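# Move glass vial onto window-side balance, close its doors

## Task

Take the vial from the shelved bench by the door to the balance on the shelved bench by the window, set it upright on the balance pan, and close every glass door of the balance. The balance must not tip, shift from its spot, or have too much weight on its pan. The vial must never reach the floor, and it must not drop more than a few centimetres or be struck hard, since it is glass and will break. The parked cart, pedal bin and stool are free to move. At the end the gripper must have released the vial and the robot must have moved away, standing upright and not tilted.

## Robot and tools

ROBOT. A Hello Robot Stretch 3 with a single arm. The base has two drive wheels, is 0.33 m long and 0.34 m wide, and can only drive straight or turn in place, never sideways. It turns about a point between the wheels, 0.05 m behind its front edge. A lift rides up a mast, and the arm telescopes out to the robot's RIGHT, so the gripper is carried forward or back by driving the base. With the arm in and the wrist folded, a spin sweeps a 0.28 m radius; an unfolded level wrist reaches beyond that. The base is fast (0.30 m/s, 1.9 rad/s) only when stowed: lift_m under 0.30, arm_m under 0.03, wrist_yaw_rad over 2.54. Otherwise it is capped at 0.10 m/s and 0.63 rad/s.

FRAMES. Base frame: origin on the floor halfway between the drive wheels, x ahead, y to the left, z up. hand_pose is reported in it, at the point where closed fingertips meet. Odometry frame is the base frame as it stood at the start; heading there runs -3.142 to 3.142, left positive.

TOOL execute_actions. Argument actions: a list run in order (empty list just returns a result with images). Each action may hold robot, steps and until. steps is an integer 1 to 450 control steps at 30 per second; steps alone waits. robot is one of: a command object; a list of up to 8 commands and {"pause_s": s} waits (s at most 15) executed one after another; or {"stop": true}, which brakes everything and clears the queue. A command object may hold:
- base: exactly one key. translate_m is a relative drive distance in metres from where the base is when that command begins, forward positive, magnitude at most 1. rotate_rad is a relative in-place turn in radians, left (counter-clockwise from above) positive, magnitude at most 3.2.
- joints: absolute targets by name; unnamed joints keep their targets. lift_m 0 to 1.1 (arm height); arm_m 0 to 0.52 (extension); wrist_yaw_rad -1.345 to 4.42 (0 along the arm, positive toward the front, 3.0 folded over the base); wrist_pitch_rad -1.57 to 0.451 (0 level, negative tips fingers down); wrist_roll_rad -2.911 to 2.911; gripper_m -0.089 to 0.179 (bigger is wider; real fingertip gap is 0.007 m less when nearly shut, 0.025 m less when wide, zero below 0.007); head_pan_rad -3.953 to 1.73 (0 ahead, positive left, -1.57 looks along the arm); head_tilt_rad -1.53 to 0.419 (negative looks down).
- contact_limits: {"arm_m": effort percent 1 to 100}, the motor effort at which the arm halts; lower is gentler, valid until arm_m is next commanded.
Base and joint motions launch together and keep running across later actions. A new command overrides at once and discards any older queue. One invalid value rejects the entire call.

until ends an action early when all its conditions hold. {"robot": {"status": "ended"}} waits until nothing moves and no queue runs. Fields can be tested like {"lift_m": [">", 0.3]} or a status word / ["!=", "moving"]. {"any": {"status": "ended"}} fires when any one motion ends.

TOOL zoom_image: camera is "head_camera", "nav_camera" or "wrist_camera"; region is [x0, y0, x1, y1] in pixels of that camera's latest image, top-left origin, no larger than 504 by 504. head_camera and nav_camera move with head pan/tilt; wrist_camera is on the gripper.

TOOL finished_scene: scene is the current scene's integer. Irreversible; call only once everything has stopped and the goal holds.

RESULTS. base_status shows progress in brackets (moved so far of goal). joint_goals and joint_status per joint; statuses: moving, done (within tolerance), off_target (stuck short, may still push), contact_stop (lift or arm hit something and went slack), time_out, stopped, not_commanded, torque_fault (wrist servo shut off about 10 s, joint limp). measured_speeds in units per second. refusals, queue (idle/running/done/dropped/stopped) and queue_left; lines starting refused:, dropped:, replaced: explain events. on_its_own reports goals the robot changed itself, slack or off joints, and base lean. base_tilt in degrees (forward, right positive). motor_effort in percent with peak in brackets. lidar_m: 12 distances from the base origin, sector 1 straight ahead then counter-clockwise (4 left, 7 behind, 10 right), 0.17 m above floor, blind to glass. wrist_depth_mm and head_depth_mm: 7x7 grids of median depth. Each result includes one image per camera.

GRIPPER. To hold, command gripper_m smaller than the object's width; to release, open at least 0.02 beyond where the pads touched. Neither reading nor done proves a grasp; check images. Over-squeezing trips a stall guard and a slippery object may slide.

CAUTIONS. Fold or unfold the wrist only with lift_m 0.32 to 0.95, wrist_pitch_rad -0.4, roll near 0; once folded lift may drop to 0.25. With yaw below -0.4 keep pitch at -0.5 or lower. Pushing on a rigid object with the gripper above about 0.45 m can tip the robot, as can a repeat push after contact_stop, driving while gripping something fixed, or snagging furniture (worst in reverse). If tilted, reverse the last move in small steps, pull the gripper free, and lower lift_m to about 0.2 if needed. Lower the vial gently onto the pan, never drop it or bump the balance, keep it off the floor, close the doors softly, then open the gripper, back away and wait for all motion to end.

Each tool is called as a command line: name --argument value for each argument, lists and objects as JSON in quotes; but a table of rows of numbers goes row by row, as --pt "numbers of a row", without its own name.

## Session

execute_actions --actions '[]'

Scene clock: 0.00 s.
robot.base_odometry: x=+0.000 y=+0.000 heading=+0.000 (m, m, rad; robot's odometry frame)
robot.turned_by_wheels: +0.000 (rad since the last result)
robot.turned_by_imu: +0.000 (rad since the last result)
robot.base_tilt: forward=+0.3 right=-0.8 (deg)
robot.lidar_m: 1.82 1.57 1.57 1.79 2.31 1.70 2.04 1.14 1.14 1.32 1.66 1.82
robot.head_depth_mm: 1934 2503 2515 2529 2482 2460 2065 / 1750 2700 2753 2769 2787 2817 2290 / 1900 2870 3060 3083 3022 2987 2291 / 1888 2796 2921 2839 2825 2811 2323 / 1874 2577 2535 2536 2533 2537 2310 / 1855 2344 2350 2311 2306 2279 2237 / 1842 2171 2134 2115 2112 2111 2107
robot.base_status: not_commanded
robot.joint_positions: lift_m=+0.324 arm_m=+0.001 wrist_yaw_rad=+2.906 wrist_pitch_rad=-0.592 wrist_roll_rad=+0.008 gripper_m=+0.037 head_pan_rad=+0.018 head_tilt_rad=-0.018
robot.joint_goals: lift_m=+0.324 arm_m=+0.001 wrist_yaw_rad=+2.906 wrist_pitch_rad=-0.592 wrist_roll_rad=+0.008 gripper_m=+0.037 head_pan_rad=+0.018 head_tilt_rad=-0.018
robot.joint_status: lift_m=not_commanded arm_m=not_commanded wrist_yaw_rad=not_commanded wrist_pitch_rad=not_commanded wrist_roll_rad=not_commanded gripper_m=not_commanded head_pan_rad=not_commanded head_tilt_rad=not_commanded
robot.measured_speeds: translate_m=+0.000 rotate_rad=+0.000 lift_m=+0.000 arm_m=+0.000 wrist_yaw_rad=+0.000 wrist_pitch_rad=+0.000 wrist_roll_rad=+0.000 head_pan_rad=+0.000 head_tilt_rad=+0.000
robot: refusals=0 queue=idle queue_left=0
robot.motor_effort: left_wheel=+0 right_wheel=+0 lift_m=+35 arm_m=+0 wrist_yaw_rad=+1 wrist_pitch_rad=+5 wrist_roll_rad=+0 gripper_m=+0 head_pan_rad=-1 head_tilt_rad=+1 (%)
robot.hand_pose: x=+0.0253 y=+0.0479 z=+0.2999 quat_wxyz=(+0.285, +0.698, +0.124, +0.645) (m; robot's base frame)
robot.wrist_depth_mm: - - - - - - - / 991 - 934 907 882 852 828 / 796 743 743 729 705 699 680 / 646 635 623 611 605 589 574 / 549 543 - 533 526 503 495 / 479 - - - 432 447 441 / 436 - - - 403 399 392
pictures: head_camera (sideways: a quarter turn clockwise sets it upright), nav_camera (sideways: a quarter turn counterclockwise sets it upright), wrist_camera
Images, in order (width x height): head_camera 896x504, nav_camera 672x504, wrist_camera 644x364.

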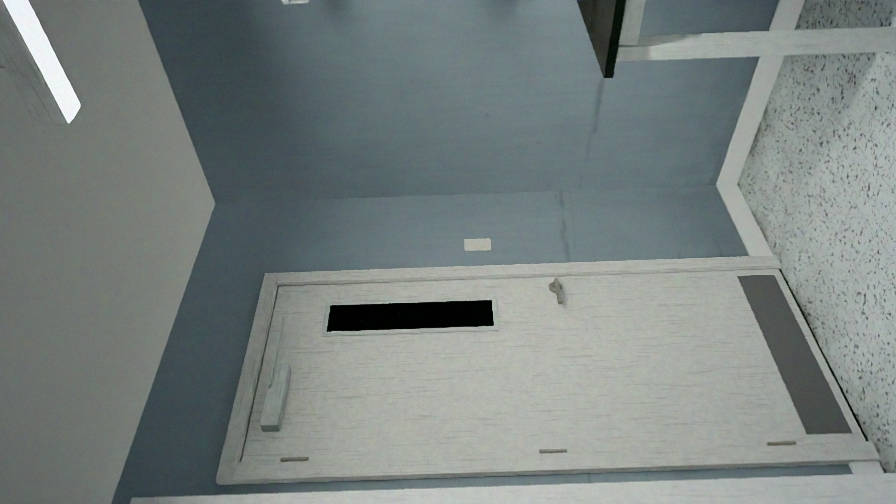

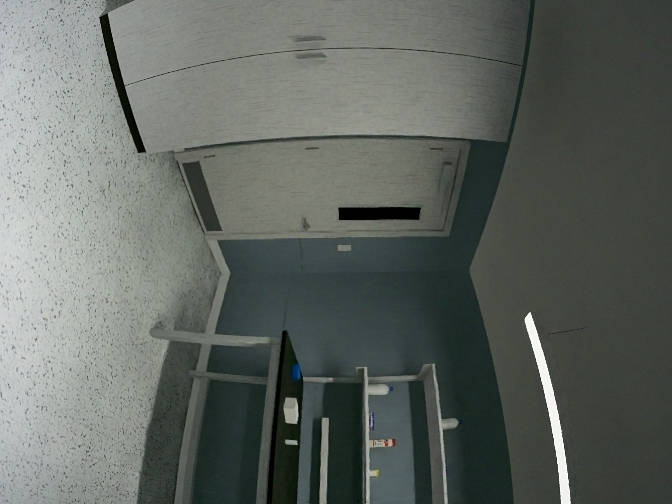

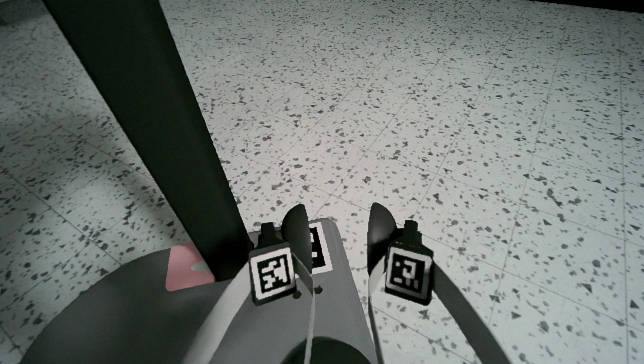

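execute_actions --actions '[{"robot":{"joints":{"head_pan_rad":-0.6,"head_tilt_rad":-0.25}},"steps":100,"until":{"robot":{"status":"ended"}}}]'

execute_actions --actions '[{"robot":{"joints":{"head_pan_rad":-1.8,"head_tilt_rad":-0.25}},"steps":100,"until":{"robot":{"status":"ended"}}}]'

execute_actions --actions '[{"robot":{"joints":{"head_pan_rad":-3.2,"head_tilt_rad":-0.25}},"steps":100,"until":{"robot":{"status":"ended"}}}]'

Scene clock: 4.13 s.
robot.base_odometry: x=+0.000 y=+0.000 heading=+0.000 (m, m, rad; robot's odometry frame)
robot.turned_by_wheels: +0.000 (rad since the last result)
robot.turned_by_imu: +0.000 (rad since the last result)
robot.base_tilt: forward=+0.2 right=-0.6 (deg)
robot.lidar_m: 1.83 1.57 1.57 1.80 2.31 1.71 2.03 1.14 1.14 1.31 1.66 1.82
robot.head_depth_mm: 2009 2125 2225 1771 2398 2189 1662 / 2067 2169 2245 2035 2452 2202 1675 / 2104 2204 2290 2098 2495 2214 1669 / 2159 2260 2320 2161 2583 2224 1683 / 2169 2296 2402 2177 2637 2259 1692 / 2254 2315 2459 2247 2708 2258 1698 / 2284 2373 2469 2592 2715 2083 1712
robot.base_status: not_commanded
robot.joint_positions: lift_m=+0.324 arm_m=+0.001 wrist_yaw_rad=+2.906 wrist_pitch_rad=-0.592 wrist_roll_rad=+0.008 gripper_m=+0.037 head_pan_rad=-0.593 head_tilt_rad=-0.247
robot.joint_goals: lift_m=+0.324 arm_m=+0.001 wrist_yaw_rad=+2.906 wrist_pitch_rad=-0.592 wrist_roll_rad=+0.008 gripper_m=+0.037 head_pan_rad=-0.600 head_tilt_rad=-0.250
robot.joint_status: lift_m=not_commanded arm_m=not_commanded wrist_yaw_rad=not_commanded wrist_pitch_rad=not_commanded wrist_roll_rad=not_commanded gripper_m=not_commanded head_pan_rad=done head_tilt_rad=done
robot.measured_speeds: translate_m=+0.000 rotate_rad=+0.000 lift_m=+0.000 arm_m=+0.000 wrist_yaw_rad=+0.000 wrist_pitch_rad=+0.000 wrist_roll_rad=+0.000 head_pan_rad=+0.000 head_tilt_rad=+0.000
robot: refusals=0 queue=done queue_left=0
robot.motor_effort: left_wheel=+0(0) right_wheel=+0(0) lift_m=+36(35) arm_m=-1(1) wrist_yaw_rad=+0(0) wrist_pitch_rad=+5(5) wrist_roll_rad=+1(1) gripper_m=+0(0) head_pan_rad=-5(54) head_tilt_rad=-1(17) (%)
robot.hand_pose: x=+0.0253 y=+0.0479 z=+0.2999 quat_wxyz=(+0.285, +0.698, +0.124, +0.645) (m; robot's base frame)
robot.wrist_depth_mm: - - - - - - - / 984 - 935 903 891 857 848 / 781 744 739 726 715 698 677 / 648 635 623 605 596 590 577 / 552 544 - 529 528 502 497 / 482 - - - 436 448 443 / 437 - - - 404 399 395
pictures: head_camera (sideways: a quarter turn clockwise sets it upright), nav_camera (sideways: a quarter turn counterclockwise sets it upright), wrist_camera
Images, in order (width x height): head_camera 896x504, nav_camera 672x504, wrist_camera 644x364.

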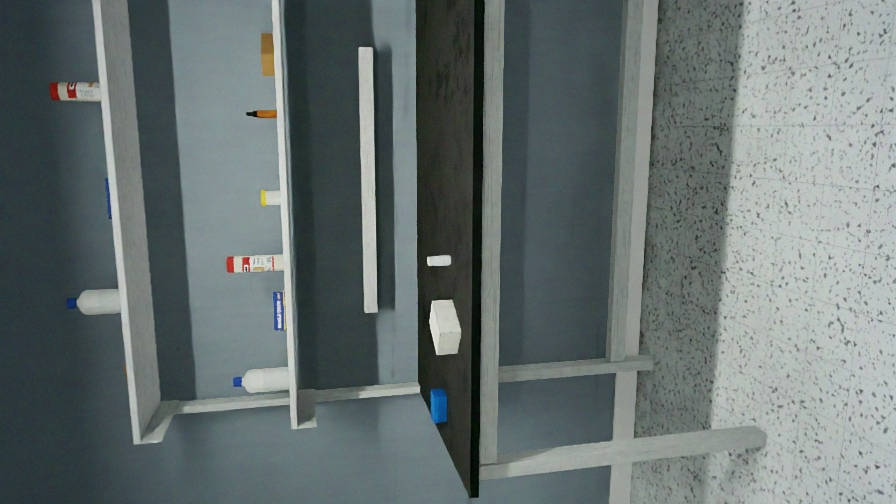

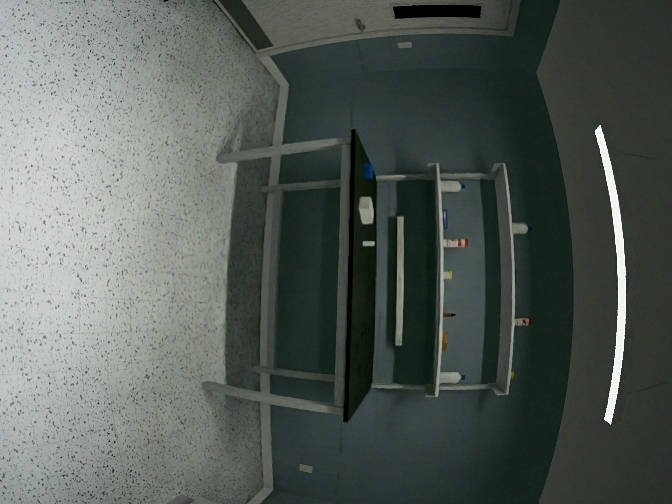

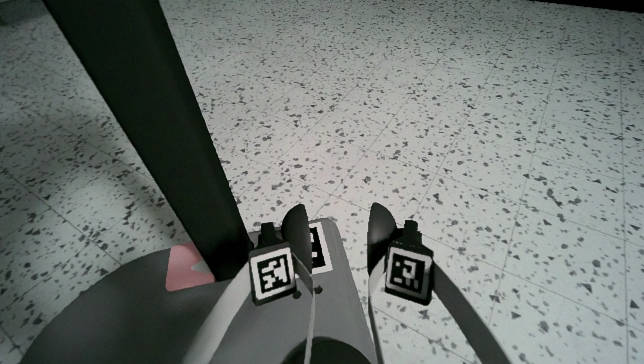

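Scene clock: 5.30 s.
robot.base_odometry: x=+0.000 y=+0.000 heading=+0.000 (m, m, rad; robot's odometry frame)
robot.turned_by_wheels: +0.000 (rad since the last result)
robot.turned_by_imu: +0.000 (rad since the last result)
robot.base_tilt: forward=+0.4 right=-0.7 (deg)
robot.lidar_m: 1.82 1.57 1.57 1.80 2.31 1.70 2.03 1.14 1.14 1.32 1.66 1.82
robot.head_depth_mm: 1250 1307 1663 1576 1173 1216 1272 / 1308 1370 1759 1784 1229 1304 1354 / 1388 1444 1866 1835 1326 1390 1500 / 1469 1535 1996 1928 1414 1495 1579 / 1581 1654 2132 1950 1533 1621 1697 / 1690 2160 2336 2350 1664 1775 1709 / 2233 2382 2500 2659 2822 2274 1721
robot.base_status: not_commanded
robot.joint_positions: lift_m=+0.324 arm_m=+0.001 wrist_yaw_rad=+2.906 wrist_pitch_rad=-0.592 wrist_roll_rad=+0.008 gripper_m=+0.037 head_pan_rad=-1.793 head_tilt_rad=-0.247
robot.joint_goals: lift_m=+0.324 arm_m=+0.001 wrist_yaw_rad=+2.906 wrist_pitch_rad=-0.592 wrist_roll_rad=+0.008 gripper_m=+0.037 head_pan_rad=-1.800 head_tilt_rad=-0.250
robot.joint_status: lift_m=not_commanded arm_m=not_commanded wrist_yaw_rad=not_commanded wrist_pitch_rad=not_commanded wrist_roll_rad=not_commanded gripper_m=not_commanded head_pan_rad=done head_tilt_rad=done
robot.measured_speeds: translate_m=+0.000 rotate_rad=+0.000 lift_m=+0.000 arm_m=+0.000 wrist_yaw_rad=+0.000 wrist_pitch_rad=+0.000 wrist_roll_rad=+0.000 head_pan_rad=+0.000 head_tilt_rad=+0.000
robot: refusals=0 queue=done queue_left=0
robot.motor_effort: left_wheel=+1(0) right_wheel=+1(0) lift_m=+36(36) arm_m=-1(1) wrist_yaw_rad=+0(0) wrist_pitch_rad=+5(5) wrist_roll_rad=+0(1) gripper_m=+0(1) head_pan_rad=-5(64) head_tilt_rad=-1(1) (%)
robot.hand_pose: x=+0.0253 y=+0.0479 z=+0.2999 quat_wxyz=(+0.285, +0.698, +0.124, +0.645) (m; robot's base frame)
robot.wrist_depth_mm: - - - - - - - / 985 - 942 904 870 856 820 / 787 739 751 724 709 698 683 / 652 642 620 607 597 584 583 / 545 544 - 538 527 511 505 / 482 - - - 434 446 439 / 433 - - - 405 399 392
pictures: head_camera (sideways: a quarter turn clockwise sets it upright), nav_camera (sideways: a quarter turn counterclockwise sets it upright), wrist_camera
Images, in order (width x height): head_camera 896x504, nav_camera 672x504, wrist_camera 644x364.

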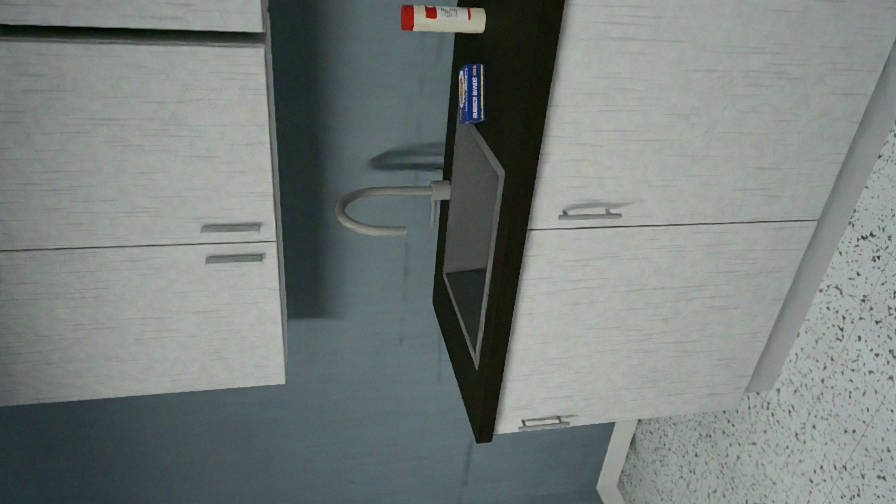

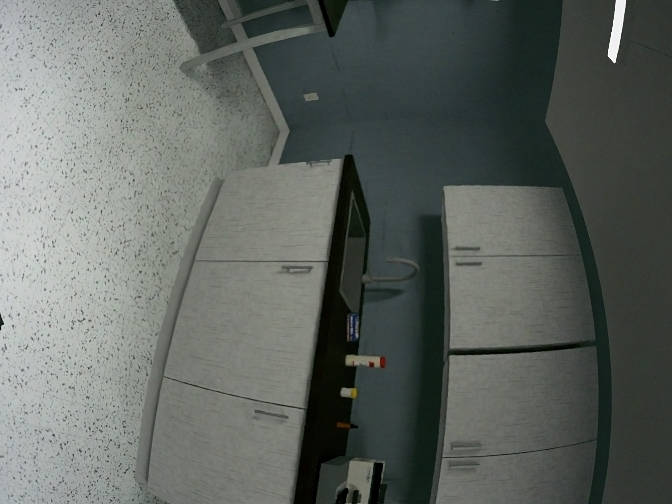

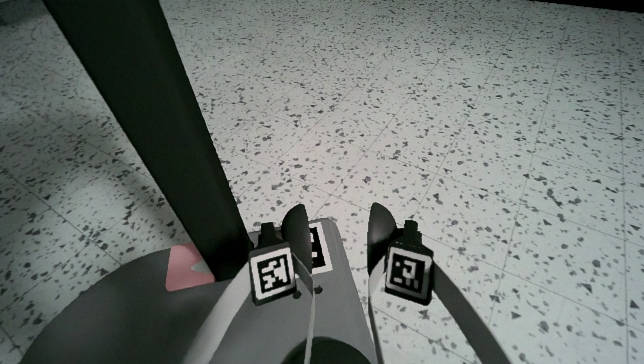

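Scene clock: 6.53 s.
robot.base_odometry: x=+0.000 y=+0.000 heading=+0.000 (m, m, rad; robot's odometry frame)
robot.turned_by_wheels: +0.000 (rad since the last result)
robot.turned_by_imu: +0.000 (rad since the last result)
robot.base_tilt: forward=+0.3 right=-0.7 (deg)
robot.lidar_m: 1.82 1.57 1.56 1.80 2.31 1.70 2.03 1.14 1.14 1.31 1.66 1.82
robot.head_depth_mm: 2311 2378 2490 2569 2651 2191 1656 / 2483 2594 2699 2809 2851 2198 1661 / 2653 2777 2860 2964 3040 2221 1674 / 2433 2529 2600 2714 2760 2257 1695 / 2167 2232 2290 2366 2503 2249 1701 / 1967 2012 2089 2146 2206 2162 1708 / 1807 1842 1896 1948 1994 2043 1634
robot.base_status: not_commanded
robot.joint_positions: lift_m=+0.324 arm_m=+0.001 wrist_yaw_rad=+2.906 wrist_pitch_rad=-0.592 wrist_roll_rad=+0.008 gripper_m=+0.037 head_pan_rad=-3.193 head_tilt_rad=-0.247
robot.joint_goals: lift_m=+0.324 arm_m=+0.001 wrist_yaw_rad=+2.906 wrist_pitch_rad=-0.592 wrist_roll_rad=+0.008 gripper_m=+0.037 head_pan_rad=-3.200 head_tilt_rad=-0.250
robot.joint_status: lift_m=not_commanded arm_m=not_commanded wrist_yaw_rad=not_commanded wrist_pitch_rad=not_commanded wrist_roll_rad=not_commanded gripper_m=not_commanded head_pan_rad=done head_tilt_rad=done
robot.measured_speeds: translate_m=+0.000 rotate_rad=+0.000 lift_m=+0.000 arm_m=+0.000 wrist_yaw_rad=+0.000 wrist_pitch_rad=+0.000 wrist_roll_rad=+0.000 head_pan_rad=+0.000 head_tilt_rad=+0.000
robot: refusals=0 queue=done queue_left=0
robot.motor_effort: left_wheel=+0(0) right_wheel=+0(0) lift_m=+35(36) arm_m=-2(1) wrist_yaw_rad=+0(0) wrist_pitch_rad=+6(5) wrist_roll_rad=+0(0) gripper_m=+0(0) head_pan_rad=-5(62) head_tilt_rad=-1(1) (%)
robot.hand_pose: x=+0.0253 y=+0.0479 z=+0.2999 quat_wxyz=(+0.285, +0.698, +0.124, +0.645) (m; robot's base frame)
robot.wrist_depth_mm: - - - - - - - / 1000 - 921 918 862 853 838 / 783 734 743 727 713 695 683 / 648 632 619 607 597 585 574 / 559 542 - 534 520 503 500 / 480 - - - 437 443 438 / 437 - - - 405 395 393
pictures: head_camera (sideways: a quarter turn clockwise sets it upright), nav_camera (sideways: a quarter turn counterclockwise sets it upright), wrist_camera
Images, in order (width x height): head_camera 896x504, nav_camera 672x504, wrist_camera 644x364.

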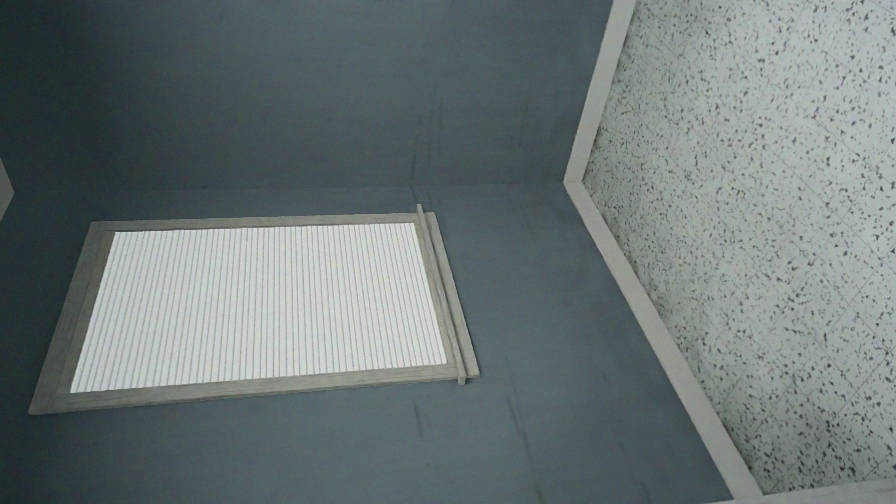

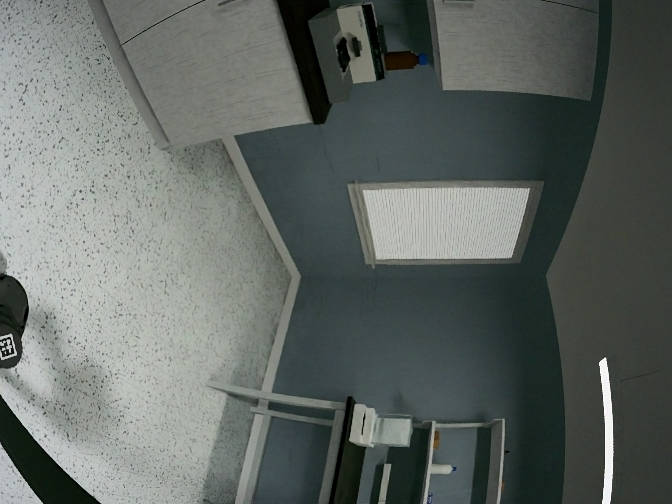

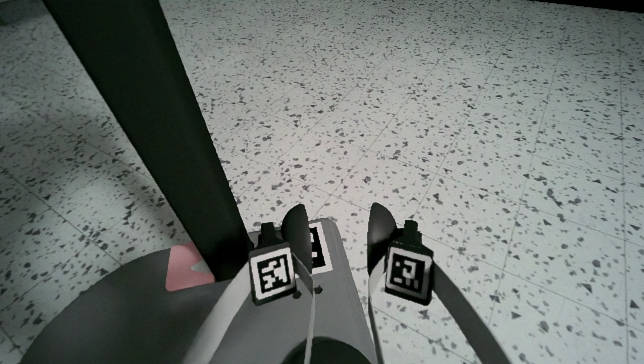

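execute_actions --actions '[{"robot":{"joints":{"head_pan_rad":-3.85,"head_tilt_rad":-0.25,"lift_m":0.28}},"steps":100,"until":{"robot":{"status":"ended"}}}]'

Scene clock: 9.03 s.
robot.base_odometry: x=+0.000 y=+0.000 heading=+0.000 (m, m, rad; robot's odometry frame)
robot.turned_by_wheels: +0.000 (rad since the last result)
robot.turned_by_imu: +0.000 (rad since the last result)
robot.base_tilt: forward=+0.4 right=-0.6 (deg)
robot.lidar_m: 1.82 1.57 1.56 1.80 2.30 1.70 2.03 1.14 1.14 1.32 1.66 1.82
robot.head_depth_mm: - - - - - - - / 2168 2256 2342 2060 2537 2206 1669 / 2153 2257 2385 2100 2604 2205 1673 / 2180 2284 2421 1913 2563 2226 1665 / 2206 2305 2364 1812 2582 2160 1690 / 2224 2360 2430 2540 2628 2252 1708 / 2259 2358 2457 2550 2706 2298 1721
robot.base_status: not_commanded
robot.joint_positions: lift_m=+0.280 arm_m=+0.001 wrist_yaw_rad=+2.906 wrist_pitch_rad=-0.592 wrist_roll_rad=+0.008 gripper_m=+0.037 head_pan_rad=-3.843 head_tilt_rad=-0.247
robot.joint_goals: lift_m=+0.280 arm_m=+0.001 wrist_yaw_rad=+2.906 wrist_pitch_rad=-0.592 wrist_roll_rad=+0.008 gripper_m=+0.037 head_pan_rad=-3.850 head_tilt_rad=-0.250
robot.joint_status: lift_m=done arm_m=not_commanded wrist_yaw_rad=not_commanded wrist_pitch_rad=not_commanded wrist_roll_rad=not_commanded gripper_m=not_commanded head_pan_rad=done head_tilt_rad=done
robot.measured_speeds: translate_m=+0.000 rotate_rad=+0.000 lift_m=+0.000 arm_m=+0.000 wrist_yaw_rad=+0.000 wrist_pitch_rad=+0.000 wrist_roll_rad=+0.000 head_pan_rad=+0.000 head_tilt_rad=+0.000
robot: refusals=0 queue=done queue_left=0
robot.motor_effort: left_wheel=+0(0) right_wheel=+0(0) lift_m=+24(34) arm_m=-1(1) wrist_yaw_rad=+0(1) wrist_pitch_rad=+6(5) wrist_roll_rad=+1(0) gripper_m=+1(1) head_pan_rad=-5(52) head_tilt_rad=-1(1) (%)
robot.hand_pose: x=+0.0253 y=+0.0479 z=+0.2560 quat_wxyz=(+0.285, +0.698, +0.124, +0.645) (m; robot's base frame)
robot.wrist_depth_mm: - - - - - 998 978 / 898 - 847 806 788 772 742 / 698 663 665 655 642 630 607 / 581 571 556 551 541 529 515 / 494 506 - - 468 457 450 / - - - - 389 400 400 / - - - - 364 358 354
pictures: head_camera (sideways: a quarter turn clockwise sets it upright), nav_camera (sideways: a quarter turn counterclockwise sets it upright), wrist_camera
Images, in order (width x height): head_camera 896x504, nav_camera 672x504, wrist_camera 644x364.

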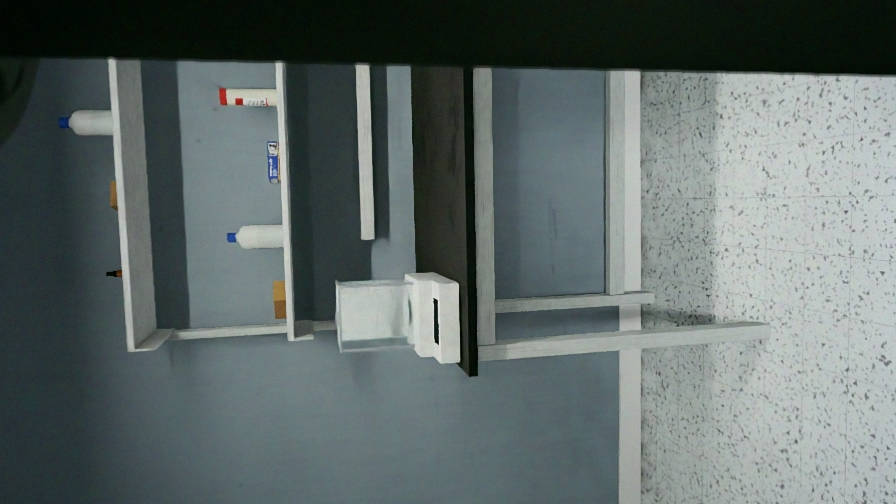

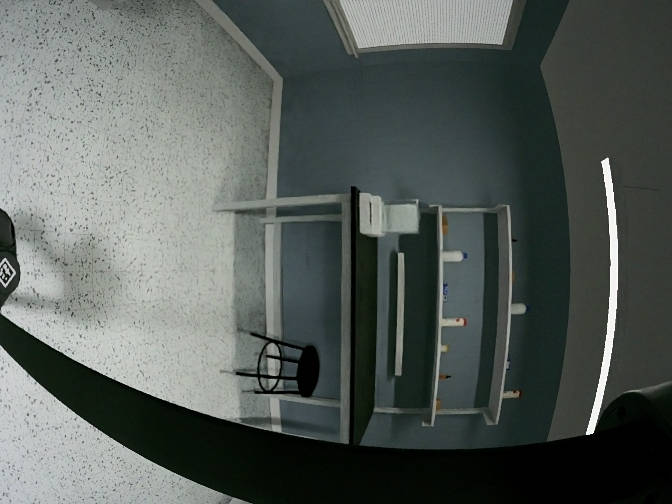

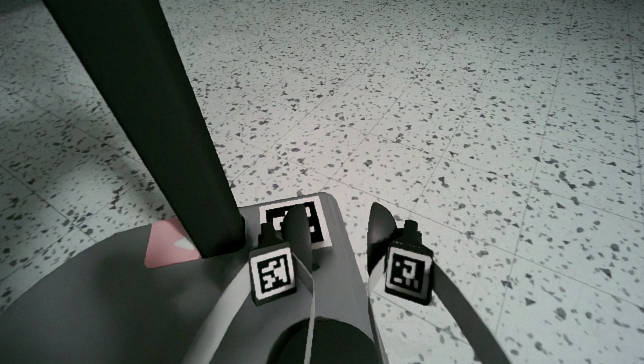

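zoom_image --camera "head_camera" --region '[320, 250, 490, 390]'

Region (320, 250, 490, 390) of head_camera's 896x504 image, scaled by 2.965, with more detail than that image has; it fills the top 415 rows of this view, and the rest is white.

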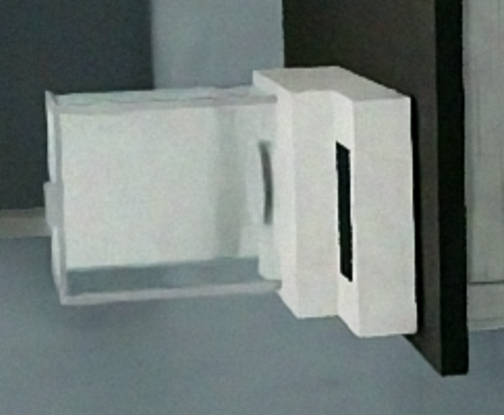

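execute_actions --actions '[{"robot":[{"base":{"rotate_rad":2.841},"joints":{"head_pan_rad":-1.2,"head_tilt_rad":-0.6}},{"base":{"translate_m":1.0}},{"base":{"translate_m":0.8}}],"steps":450,"until":{"robot":{"status":"ended"}}}]'

Scene clock: 29.27 s.
robot.base_odometry: x=-1.719 y=+0.533 heading=+2.841 (m, m, rad; robot's odometry frame)
robot.turned_by_wheels: +2.841 (rad since the last result)
robot.turned_by_imu: +2.849 (rad since the last result)
robot.base_tilt: forward=+0.3 right=-0.6 (deg)
robot.lidar_m: 0.84 0.97 0.93 0.95 1.13 1.12 3.62 2.51 0.41 0.41 0.81 0.82
robot.head_depth_mm: 1259 1302 947 500 500 1412 1258 / 1120 561 628 544 551 1501 1261 / 1014 522 574 583 1459 1502 1262 / 919 983 1041 722 1398 1439 1274 / 839 916 968 802 1134 1296 1275 / 766 843 892 954 1097 1228 1268 / 662 745 831 911 993 1095 1202
robot.base_status: done (translate_m +0.8000 of +0.8000)
robot.joint_positions: lift_m=+0.280 arm_m=+0.001 wrist_yaw_rad=+2.906 wrist_pitch_rad=-0.593 wrist_roll_rad=+0.008 gripper_m=+0.037 head_pan_rad=-1.207 head_tilt_rad=-0.593
robot.joint_goals: lift_m=+0.280 arm_m=+0.001 wrist_yaw_rad=+2.906 wrist_pitch_rad=-0.593 wrist_roll_rad=+0.008 gripper_m=+0.037 head_pan_rad=-1.200 head_tilt_rad=-0.600
robot.joint_status: lift_m=done arm_m=not_commanded wrist_yaw_rad=not_commanded wrist_pitch_rad=not_commanded wrist_roll_rad=not_commanded gripper_m=not_commanded head_pan_rad=done head_tilt_rad=done
robot.measured_speeds: translate_m=+0.000 rotate_rad=+0.000 lift_m=+0.000 arm_m=+0.000 wrist_yaw_rad=+0.000 wrist_pitch_rad=+0.000 wrist_roll_rad=+0.000 head_pan_rad=+0.000 head_tilt_rad=+0.000
robot: refusals=0 queue=done queue_left=0
robot.motor_effort: left_wheel=-1(5) right_wheel=+2(13) lift_m=+25(24) arm_m=-2(2) wrist_yaw_rad=+0(0) wrist_pitch_rad=+6(5) wrist_roll_rad=+0(0) gripper_m=+1(0) head_pan_rad=+4(63) head_tilt_rad=-2(21) (%)
robot.hand_pose: x=+0.0253 y=+0.0478 z=+0.2559 quat_wxyz=(+0.286, +0.698, +0.125, +0.645) (m; robot's base frame)
robot.wrist_depth_mm: 900 - 988 938 878 827 772 / 882 - 837 816 801 771 733 / 706 657 665 651 645 625 610 / 584 569 565 549 537 521 514 / 497 502 - - 475 460 451 / - - - - 392 403 396 / - - - - 361 355 354
pictures: head_camera (sideways: a quarter turn clockwise sets it upright), nav_camera (sideways: a quarter turn counterclockwise sets it upright), wrist_camera
Images, in order (width x height): head_camera 896x504, nav_camera 672x504, wrist_camera 644x364.

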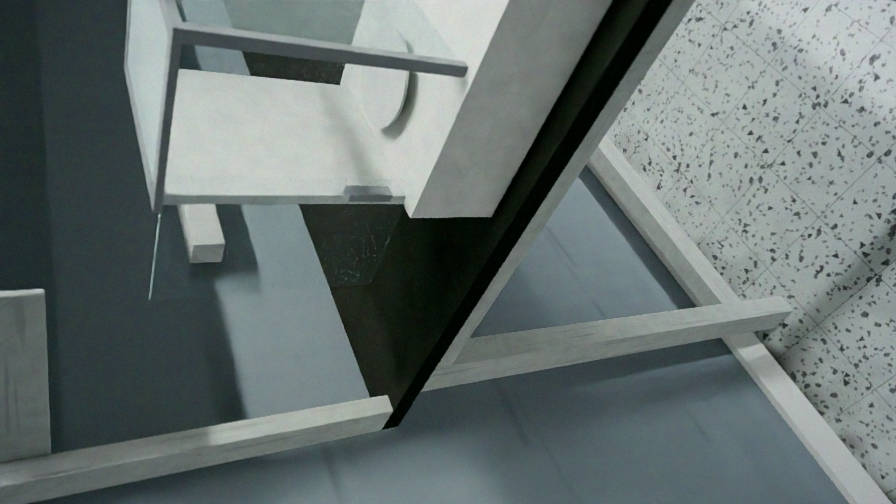

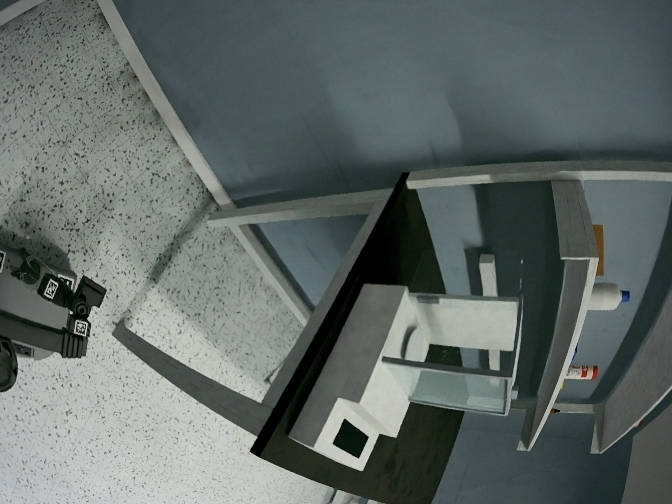

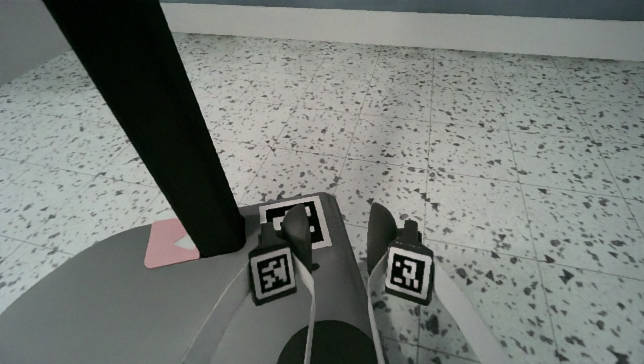

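execute_actions --actions '[{"robot":{"joints":{"head_pan_rad":-1.5,"head_tilt_rad":-0.35}},"steps":100,"until":{"robot":{"status":"ended"}}}]'

Scene clock: 32.67 s.
robot.base_odometry: x=-1.719 y=+0.533 heading=+2.841 (m, m, rad; robot's odometry frame)
robot.turned_by_wheels: +0.000 (rad since the last result)
robot.turned_by_imu: +0.000 (rad since the last result)
robot.base_tilt: forward=+0.3 right=-0.7 (deg)
robot.lidar_m: 0.83 0.98 0.93 0.95 1.13 1.13 3.62 2.51 0.40 0.41 0.81 0.82
robot.head_depth_mm: 2463 2583 2766 1175 755 472 441 / 1772 1880 2290 1197 582 475 471 / 1635 1681 1734 1123 577 483 536 / 1352 1359 1401 1046 528 518 1415 / 1178 1177 1199 614 588 556 1411 / 791 823 1077 980 718 640 1280 / 911 747 974 1005 796 1032 1124
robot.base_status: done (translate_m +0.8000 of +0.8000)
robot.joint_positions: lift_m=+0.280 arm_m=+0.001 wrist_yaw_rad=+2.906 wrist_pitch_rad=-0.593 wrist_roll_rad=+0.008 gripper_m=+0.037 head_pan_rad=-1.493 head_tilt_rad=-0.360
robot.joint_goals: lift_m=+0.280 arm_m=+0.001 wrist_yaw_rad=+2.906 wrist_pitch_rad=-0.593 wrist_roll_rad=+0.008 gripper_m=+0.037 head_pan_rad=-1.500 head_tilt_rad=-0.350
robot.joint_status: lift_m=done arm_m=not_commanded wrist_yaw_rad=not_commanded wrist_pitch_rad=not_commanded wrist_roll_rad=not_commanded gripper_m=not_commanded head_pan_rad=done head_tilt_rad=done
robot.measured_speeds: translate_m=+0.000 rotate_rad=+0.000 lift_m=+0.000 arm_m=+0.000 wrist_yaw_rad=+0.000 wrist_pitch_rad=+0.000 wrist_roll_rad=+0.000 head_pan_rad=+0.000 head_tilt_rad=+0.000
robot: refusals=0 queue=done queue_left=0
robot.motor_effort: left_wheel=-1(1) right_wheel=+2(3) lift_m=+25(24) arm_m=-2(2) wrist_yaw_rad=+0(0) wrist_pitch_rad=+6(5) wrist_roll_rad=+1(1) gripper_m=+0(0) head_pan_rad=-4(37) head_tilt_rad=+4(19) (%)
robot.hand_pose: x=+0.0253 y=+0.0478 z=+0.2559 quat_wxyz=(+0.286, +0.698, +0.125, +0.645) (m; robot's base frame)
robot.wrist_depth_mm: 928 - - 943 871 805 763 / 874 - 835 806 780 760 737 / 711 667 666 654 637 620 615 / 585 567 555 559 539 529 519 / 493 503 - - 472 453 448 / - - - - 388 400 393 / - - - - 362 359 354
pictures: head_camera (sideways: a quarter turn clockwise sets it upright), nav_camera (sideways: a quarter turn counterclockwise sets it upright), wrist_camera
Images, in order (width x height): head_camera 896x504, nav_camera 672x504, wrist_camera 644x364.

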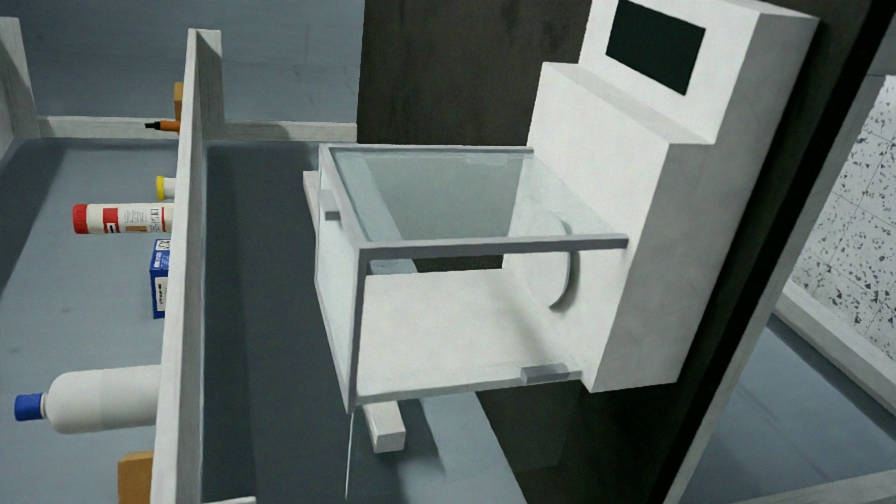

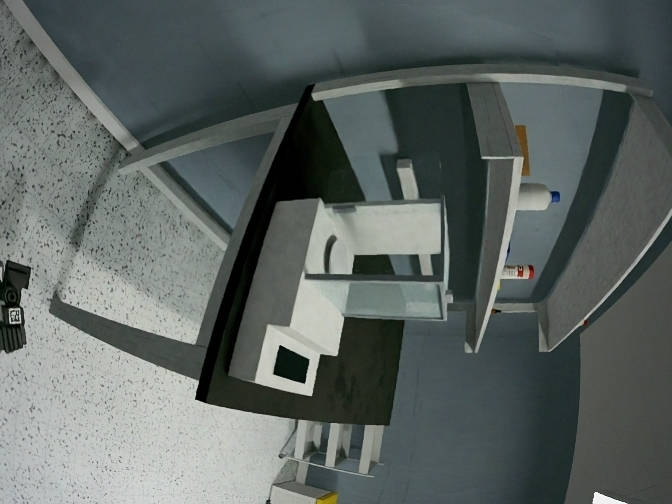

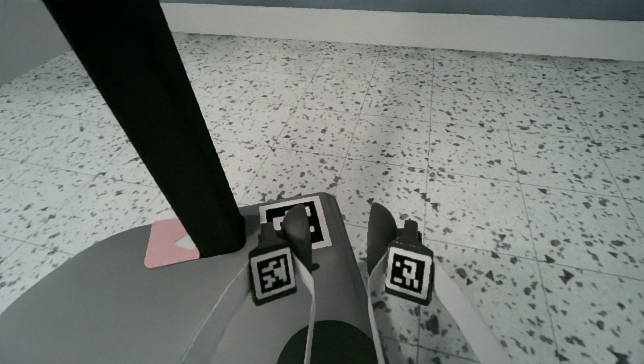

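execute_actions --actions '[{"robot":[{"base":{"rotate_rad":-0.075},"joints":{"head_pan_rad":-1.57,"head_tilt_rad":-0.6,"wrist_pitch_rad":-0.4}},{"base":{"translate_m":-1.0}},{"base":{"translate_m":-1.0}},{"base":{"translate_m":-0.96}},{"base":{"rotate_rad":-1.985}},{"joints":{"lift_m":0.93,"gripper_m":0.1}}],"steps":450,"until":{"robot":{"status":"ended"}}},{"steps":450,"until":{"robot":{"status":"ended"}}}]'

Scene clock: 63.57 s.
robot.base_odometry: x=+1.034 y=-0.553 heading=+0.781 (m, m, rad; robot's odometry frame)
robot.turned_by_wheels: -2.060 (rad since the last result)
robot.turned_by_imu: -2.072 (rad since the last result)
robot.base_tilt: forward=+0.3 right=-0.8 (deg)
robot.lidar_m: 1.66 1.31 1.74 2.87 2.11 1.52 1.46 0.93 1.15 1.11 1.15 0.73
robot.head_depth_mm: 1037 1112 1009 702 576 - - / 1031 1109 1023 708 580 1583 - / 1026 1100 1032 713 564 1579 - / 1028 1099 1051 719 570 1607 - / 1026 1110 1061 701 571 1571 - / 1021 1095 1074 699 575 1531 1315 / 1019 1106 1089 637 578 1549 1289
robot.base_status: done (rotate_rad -1.9849 of -1.9850)
robot.joint_positions: lift_m=+0.930 arm_m=+0.001 wrist_yaw_rad=+2.906 wrist_pitch_rad=-0.419 wrist_roll_rad=+0.008 gripper_m=+0.100 head_pan_rad=-1.563 head_tilt_rad=-0.593
robot.joint_goals: lift_m=+0.930 arm_m=+0.001 wrist_yaw_rad=+2.906 wrist_pitch_rad=-0.400 wrist_roll_rad=+0.008 gripper_m=+0.100 head_pan_rad=-1.570 head_tilt_rad=-0.600
robot.joint_status: lift_m=done arm_m=not_commanded wrist_yaw_rad=not_commanded wrist_pitch_rad=done wrist_roll_rad=not_commanded gripper_m=done head_pan_rad=done head_tilt_rad=done
robot.measured_speeds: translate_m=+0.000 rotate_rad=+0.000 lift_m=+0.000 arm_m=+0.000 wrist_yaw_rad=+0.000 wrist_pitch_rad=+0.000 wrist_roll_rad=+0.000 head_pan_rad=+0.000 head_tilt_rad=+0.000
robot: refusals=0 queue=done queue_left=0
robot.motor_effort: left_wheel=+2(11) right_wheel=-1(9) lift_m=+46(52) arm_m=-2(3) wrist_yaw_rad=+0(0) wrist_pitch_rad=+8(8) wrist_roll_rad=+1(0) gripper_m=+0(99) head_pan_rad=-4(17) head_tilt_rad=-2(20) (%)
robot.hand_pose: x=+0.0312 y=+0.0724 z=+0.9421 quat_wxyz=(+0.228, +0.707, +0.064, +0.667) (m; robot's base frame)
robot.wrist_depth_mm: - - - - - - - / - - - - - - - / - - - - - - - / - - - - - - - / - - - - - - - / - - - - - - - / - - - - - - -
pictures: head_camera (sideways: a quarter turn clockwise sets it upright), nav_camera (sideways: a quarter turn counterclockwise sets it upright), wrist_camera
Images, in order (width x height): head_camera 896x504, nav_camera 672x504, wrist_camera 644x364.

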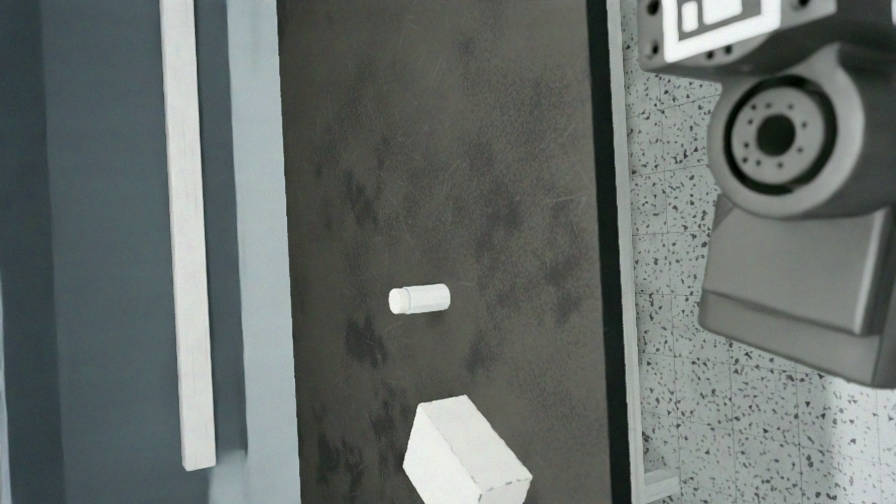

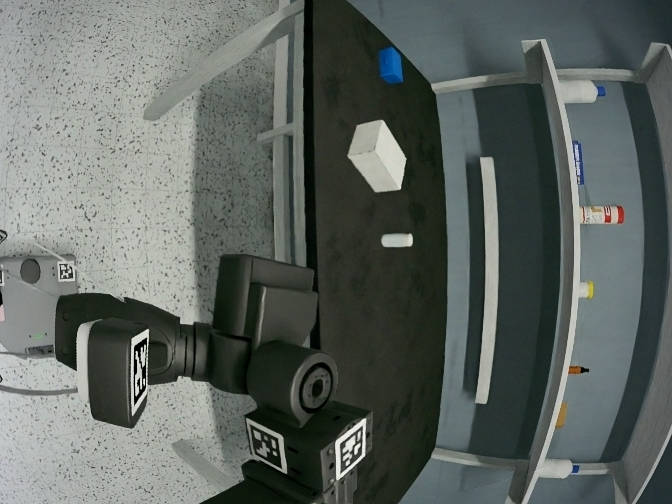

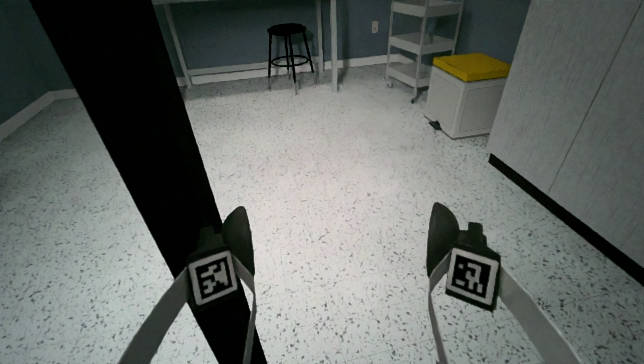

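execute_actions --actions '[{"robot":{"joints":{"wrist_yaw_rad":0},"base":{"translate_m":0.1}},"steps":200,"until":{"robot":{"wrist_yaw_rad":["<",1.8]}}},{"robot":{"joints":{"wrist_pitch_rad":-0.25,"wrist_roll_rad":0}},"steps":200,"until":{"robot":{"status":"ended"}}}]'

Scene clock: 68.73 s.
robot.base_odometry: x=+1.105 y=-0.482 heading=+0.781 (m, m, rad; robot's odometry frame)
robot.turned_by_wheels: +0.000 (rad since the last result)
robot.turned_by_imu: +0.000 (rad since the last result)
robot.base_tilt: forward=+0.3 right=-0.6 (deg)
robot.lidar_m: 1.59 1.22 1.60 2.83 2.25 1.62 1.56 1.02 1.15 1.11 0.68 0.65
robot.head_depth_mm: 1034 1112 1010 701 575 - - / 1033 1106 1019 709 580 1567 - / 1031 1104 1031 707 574 - - / 1027 1096 1045 722 578 1541 1240 / 1026 1108 1058 664 572 1526 1289 / 1020 1106 1076 622 574 1529 1281 / 1021 1117 1089 741 560 1540 1289
robot.base_status: done (translate_m +0.1000 of +0.1000)
robot.joint_positions: lift_m=+0.930 arm_m=+0.001 wrist_yaw_rad=+0.003 wrist_pitch_rad=-0.272 wrist_roll_rad=+0.006 gripper_m=+0.100 head_pan_rad=-1.563 head_tilt_rad=-0.593
robot.joint_goals: lift_m=+0.930 arm_m=+0.001 wrist_yaw_rad=+0.000 wrist_pitch_rad=-0.250 wrist_roll_rad=+0.000 gripper_m=+0.100 head_pan_rad=-1.570 head_tilt_rad=-0.600
robot.joint_status: lift_m=done arm_m=not_commanded wrist_yaw_rad=done wrist_pitch_rad=done wrist_roll_rad=done gripper_m=done head_pan_rad=done head_tilt_rad=done
robot.measured_speeds: translate_m=+0.000 rotate_rad=+0.000 lift_m=+0.000 arm_m=+0.000 wrist_yaw_rad=+0.000 wrist_pitch_rad=+0.000 wrist_roll_rad=+0.000 head_pan_rad=+0.000 head_tilt_rad=+0.000
robot: refusals=0 queue=done queue_left=0
robot.motor_effort: left_wheel=+1(6) right_wheel=-1(3) lift_m=+46(46) arm_m=-2(2) wrist_yaw_rad=-2(2) wrist_pitch_rad=+9(9) wrist_roll_rad=-4(5) gripper_m=+0(1) head_pan_rad=-4(4) head_tilt_rad=-3(3) (%)
robot.hand_pose: x=-0.0209 y=-0.3861 z=+0.9763 quat_wxyz=(+0.699, +0.097, -0.702, -0.095) (m; robot's base frame)
robot.wrist_depth_mm: 900 875 888 888 876 871 870 / 952 941 905 909 923 863 830 / 482 507 374 472 499 481 464 / 376 343 331 349 341 333 325 / 278 275 280 265 261 256 250 / 246 243 301 239 238 230 231 / - - - - - - -
pictures: head_camera (sideways: a quarter turn clockwise sets it upright), nav_camera (sideways: a quarter turn counterclockwise sets it upright), wrist_camera
Images, in order (width x height): head_camera 896x504, nav_camera 672x504, wrist_camera 644x364.

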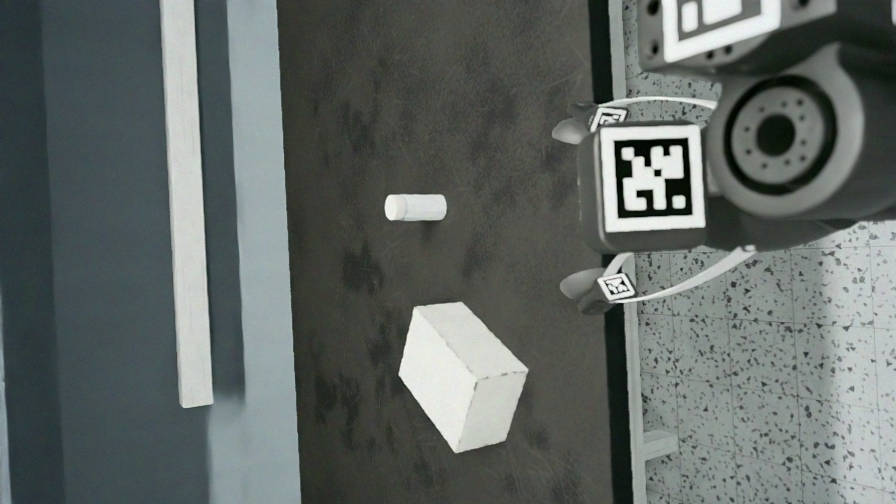

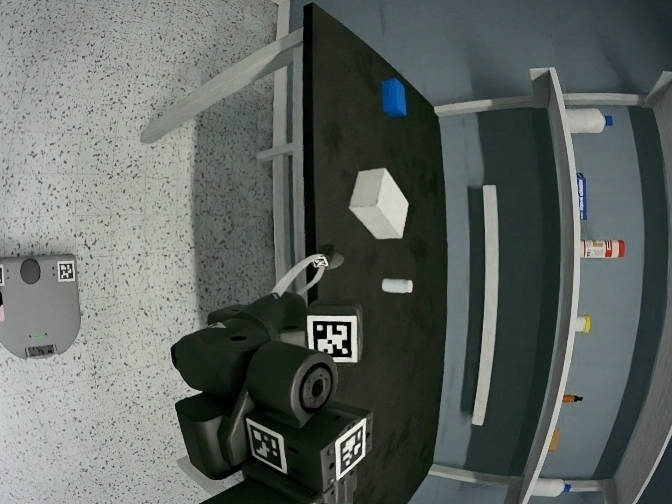

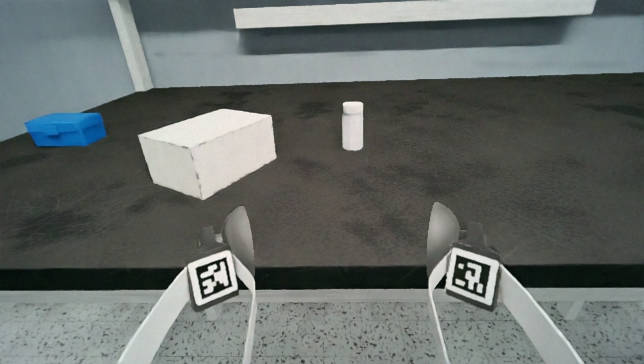

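execute_actions --actions '[{"robot":{"joints":{"arm_m":0.15,"lift_m":0.9}},"steps":200,"until":{"robot":{"status":"ended"}}}]'

Scene clock: 73.13 s.
robot.base_odometry: x=+1.105 y=-0.482 heading=+0.781 (m, m, rad; robot's odometry frame)
robot.turned_by_wheels: +0.000 (rad since the last result)
robot.turned_by_imu: +0.000 (rad since the last result)
robot.base_tilt: forward=+0.3 right=-0.6 (deg)
robot.lidar_m: 1.59 1.22 1.60 2.84 2.26 1.63 1.56 1.02 1.15 1.11 0.68 0.66
robot.head_depth_mm: 1036 1102 1010 752 - 1413 1253 / 1032 1108 1021 775 - 1423 1260 / 1028 1104 1032 745 - 1435 1260 / 1027 1099 1047 752 568 1510 1266 / 1026 1108 1059 667 573 1529 1272 / 1028 1106 1070 622 576 1529 1279 / 1014 1117 1087 737 560 1543 1281
robot.base_status: done (translate_m +0.1000 of +0.1000)
robot.joint_positions: lift_m=+0.900 arm_m=+0.150 wrist_yaw_rad=+0.001 wrist_pitch_rad=-0.271 wrist_roll_rad=+0.006 gripper_m=+0.100 head_pan_rad=-1.563 head_tilt_rad=-0.593
robot.joint_goals: lift_m=+0.900 arm_m=+0.150 wrist_yaw_rad=+0.000 wrist_pitch_rad=-0.250 wrist_roll_rad=+0.000 gripper_m=+0.100 head_pan_rad=-1.570 head_tilt_rad=-0.600
robot.joint_status: lift_m=done arm_m=done wrist_yaw_rad=done wrist_pitch_rad=done wrist_roll_rad=done gripper_m=done head_pan_rad=done head_tilt_rad=done
robot.measured_speeds: translate_m=+0.000 rotate_rad=+0.000 lift_m=+0.000 arm_m=+0.000 wrist_yaw_rad=+0.000 wrist_pitch_rad=+0.000 wrist_roll_rad=+0.000 head_pan_rad=+0.000 head_tilt_rad=+0.000
robot: refusals=0 queue=done queue_left=0
robot.motor_effort: left_wheel=+2(1) right_wheel=-2(1) lift_m=+24(44) arm_m=+3(4) wrist_yaw_rad=-1(1) wrist_pitch_rad=+8(9) wrist_roll_rad=-4(3) gripper_m=+1(1) head_pan_rad=-4(6) head_tilt_rad=-3(2) (%)
robot.hand_pose: x=-0.0212 y=-0.5351 z=+0.9474 quat_wxyz=(+0.699, +0.096, -0.702, -0.096) (m; robot's base frame)
robot.wrist_depth_mm: 743 759 747 748 752 736 731 / 821 770 790 769 754 713 669 / 469 254 429 386 403 394 384 / 172 193 252 284 279 273 267 / 167 193 225 216 215 208 205 / 179 179 169 174 171 171 166 / 150 149 147 145 144 142 140
pictures: head_camera (sideways: a quarter turn clockwise sets it upright), nav_camera (sideways: a quarter turn counterclockwise sets it upright), wrist_camera
Images, in order (width x height): head_camera 896x504, nav_camera 672x504, wrist_camera 644x364.

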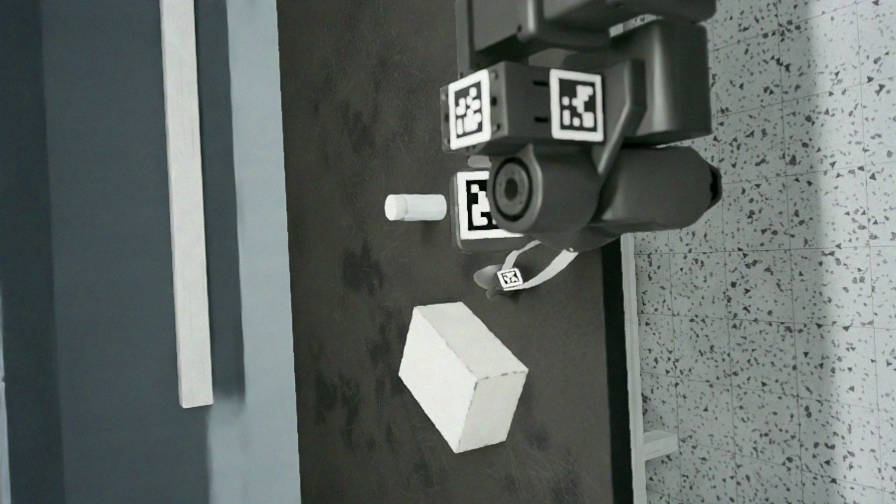

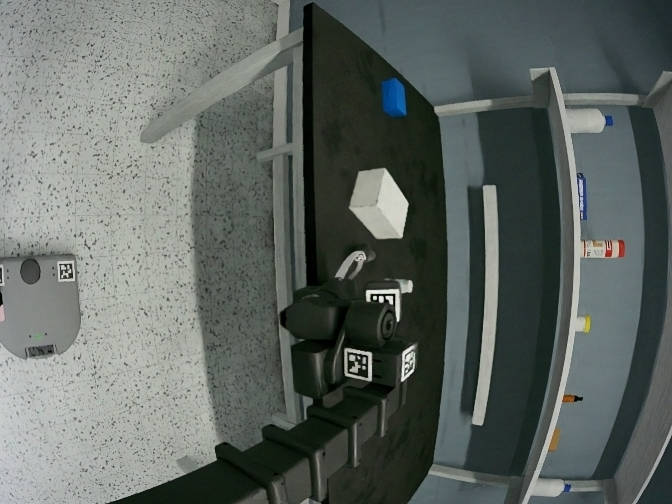

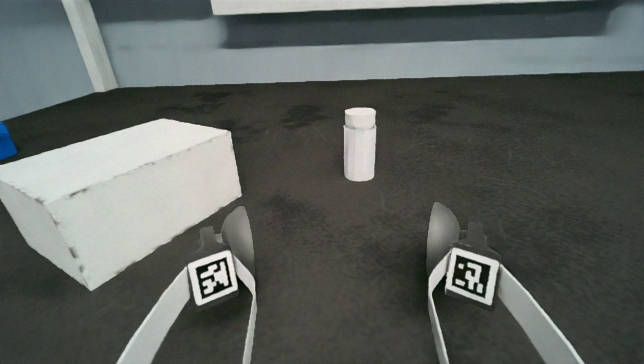

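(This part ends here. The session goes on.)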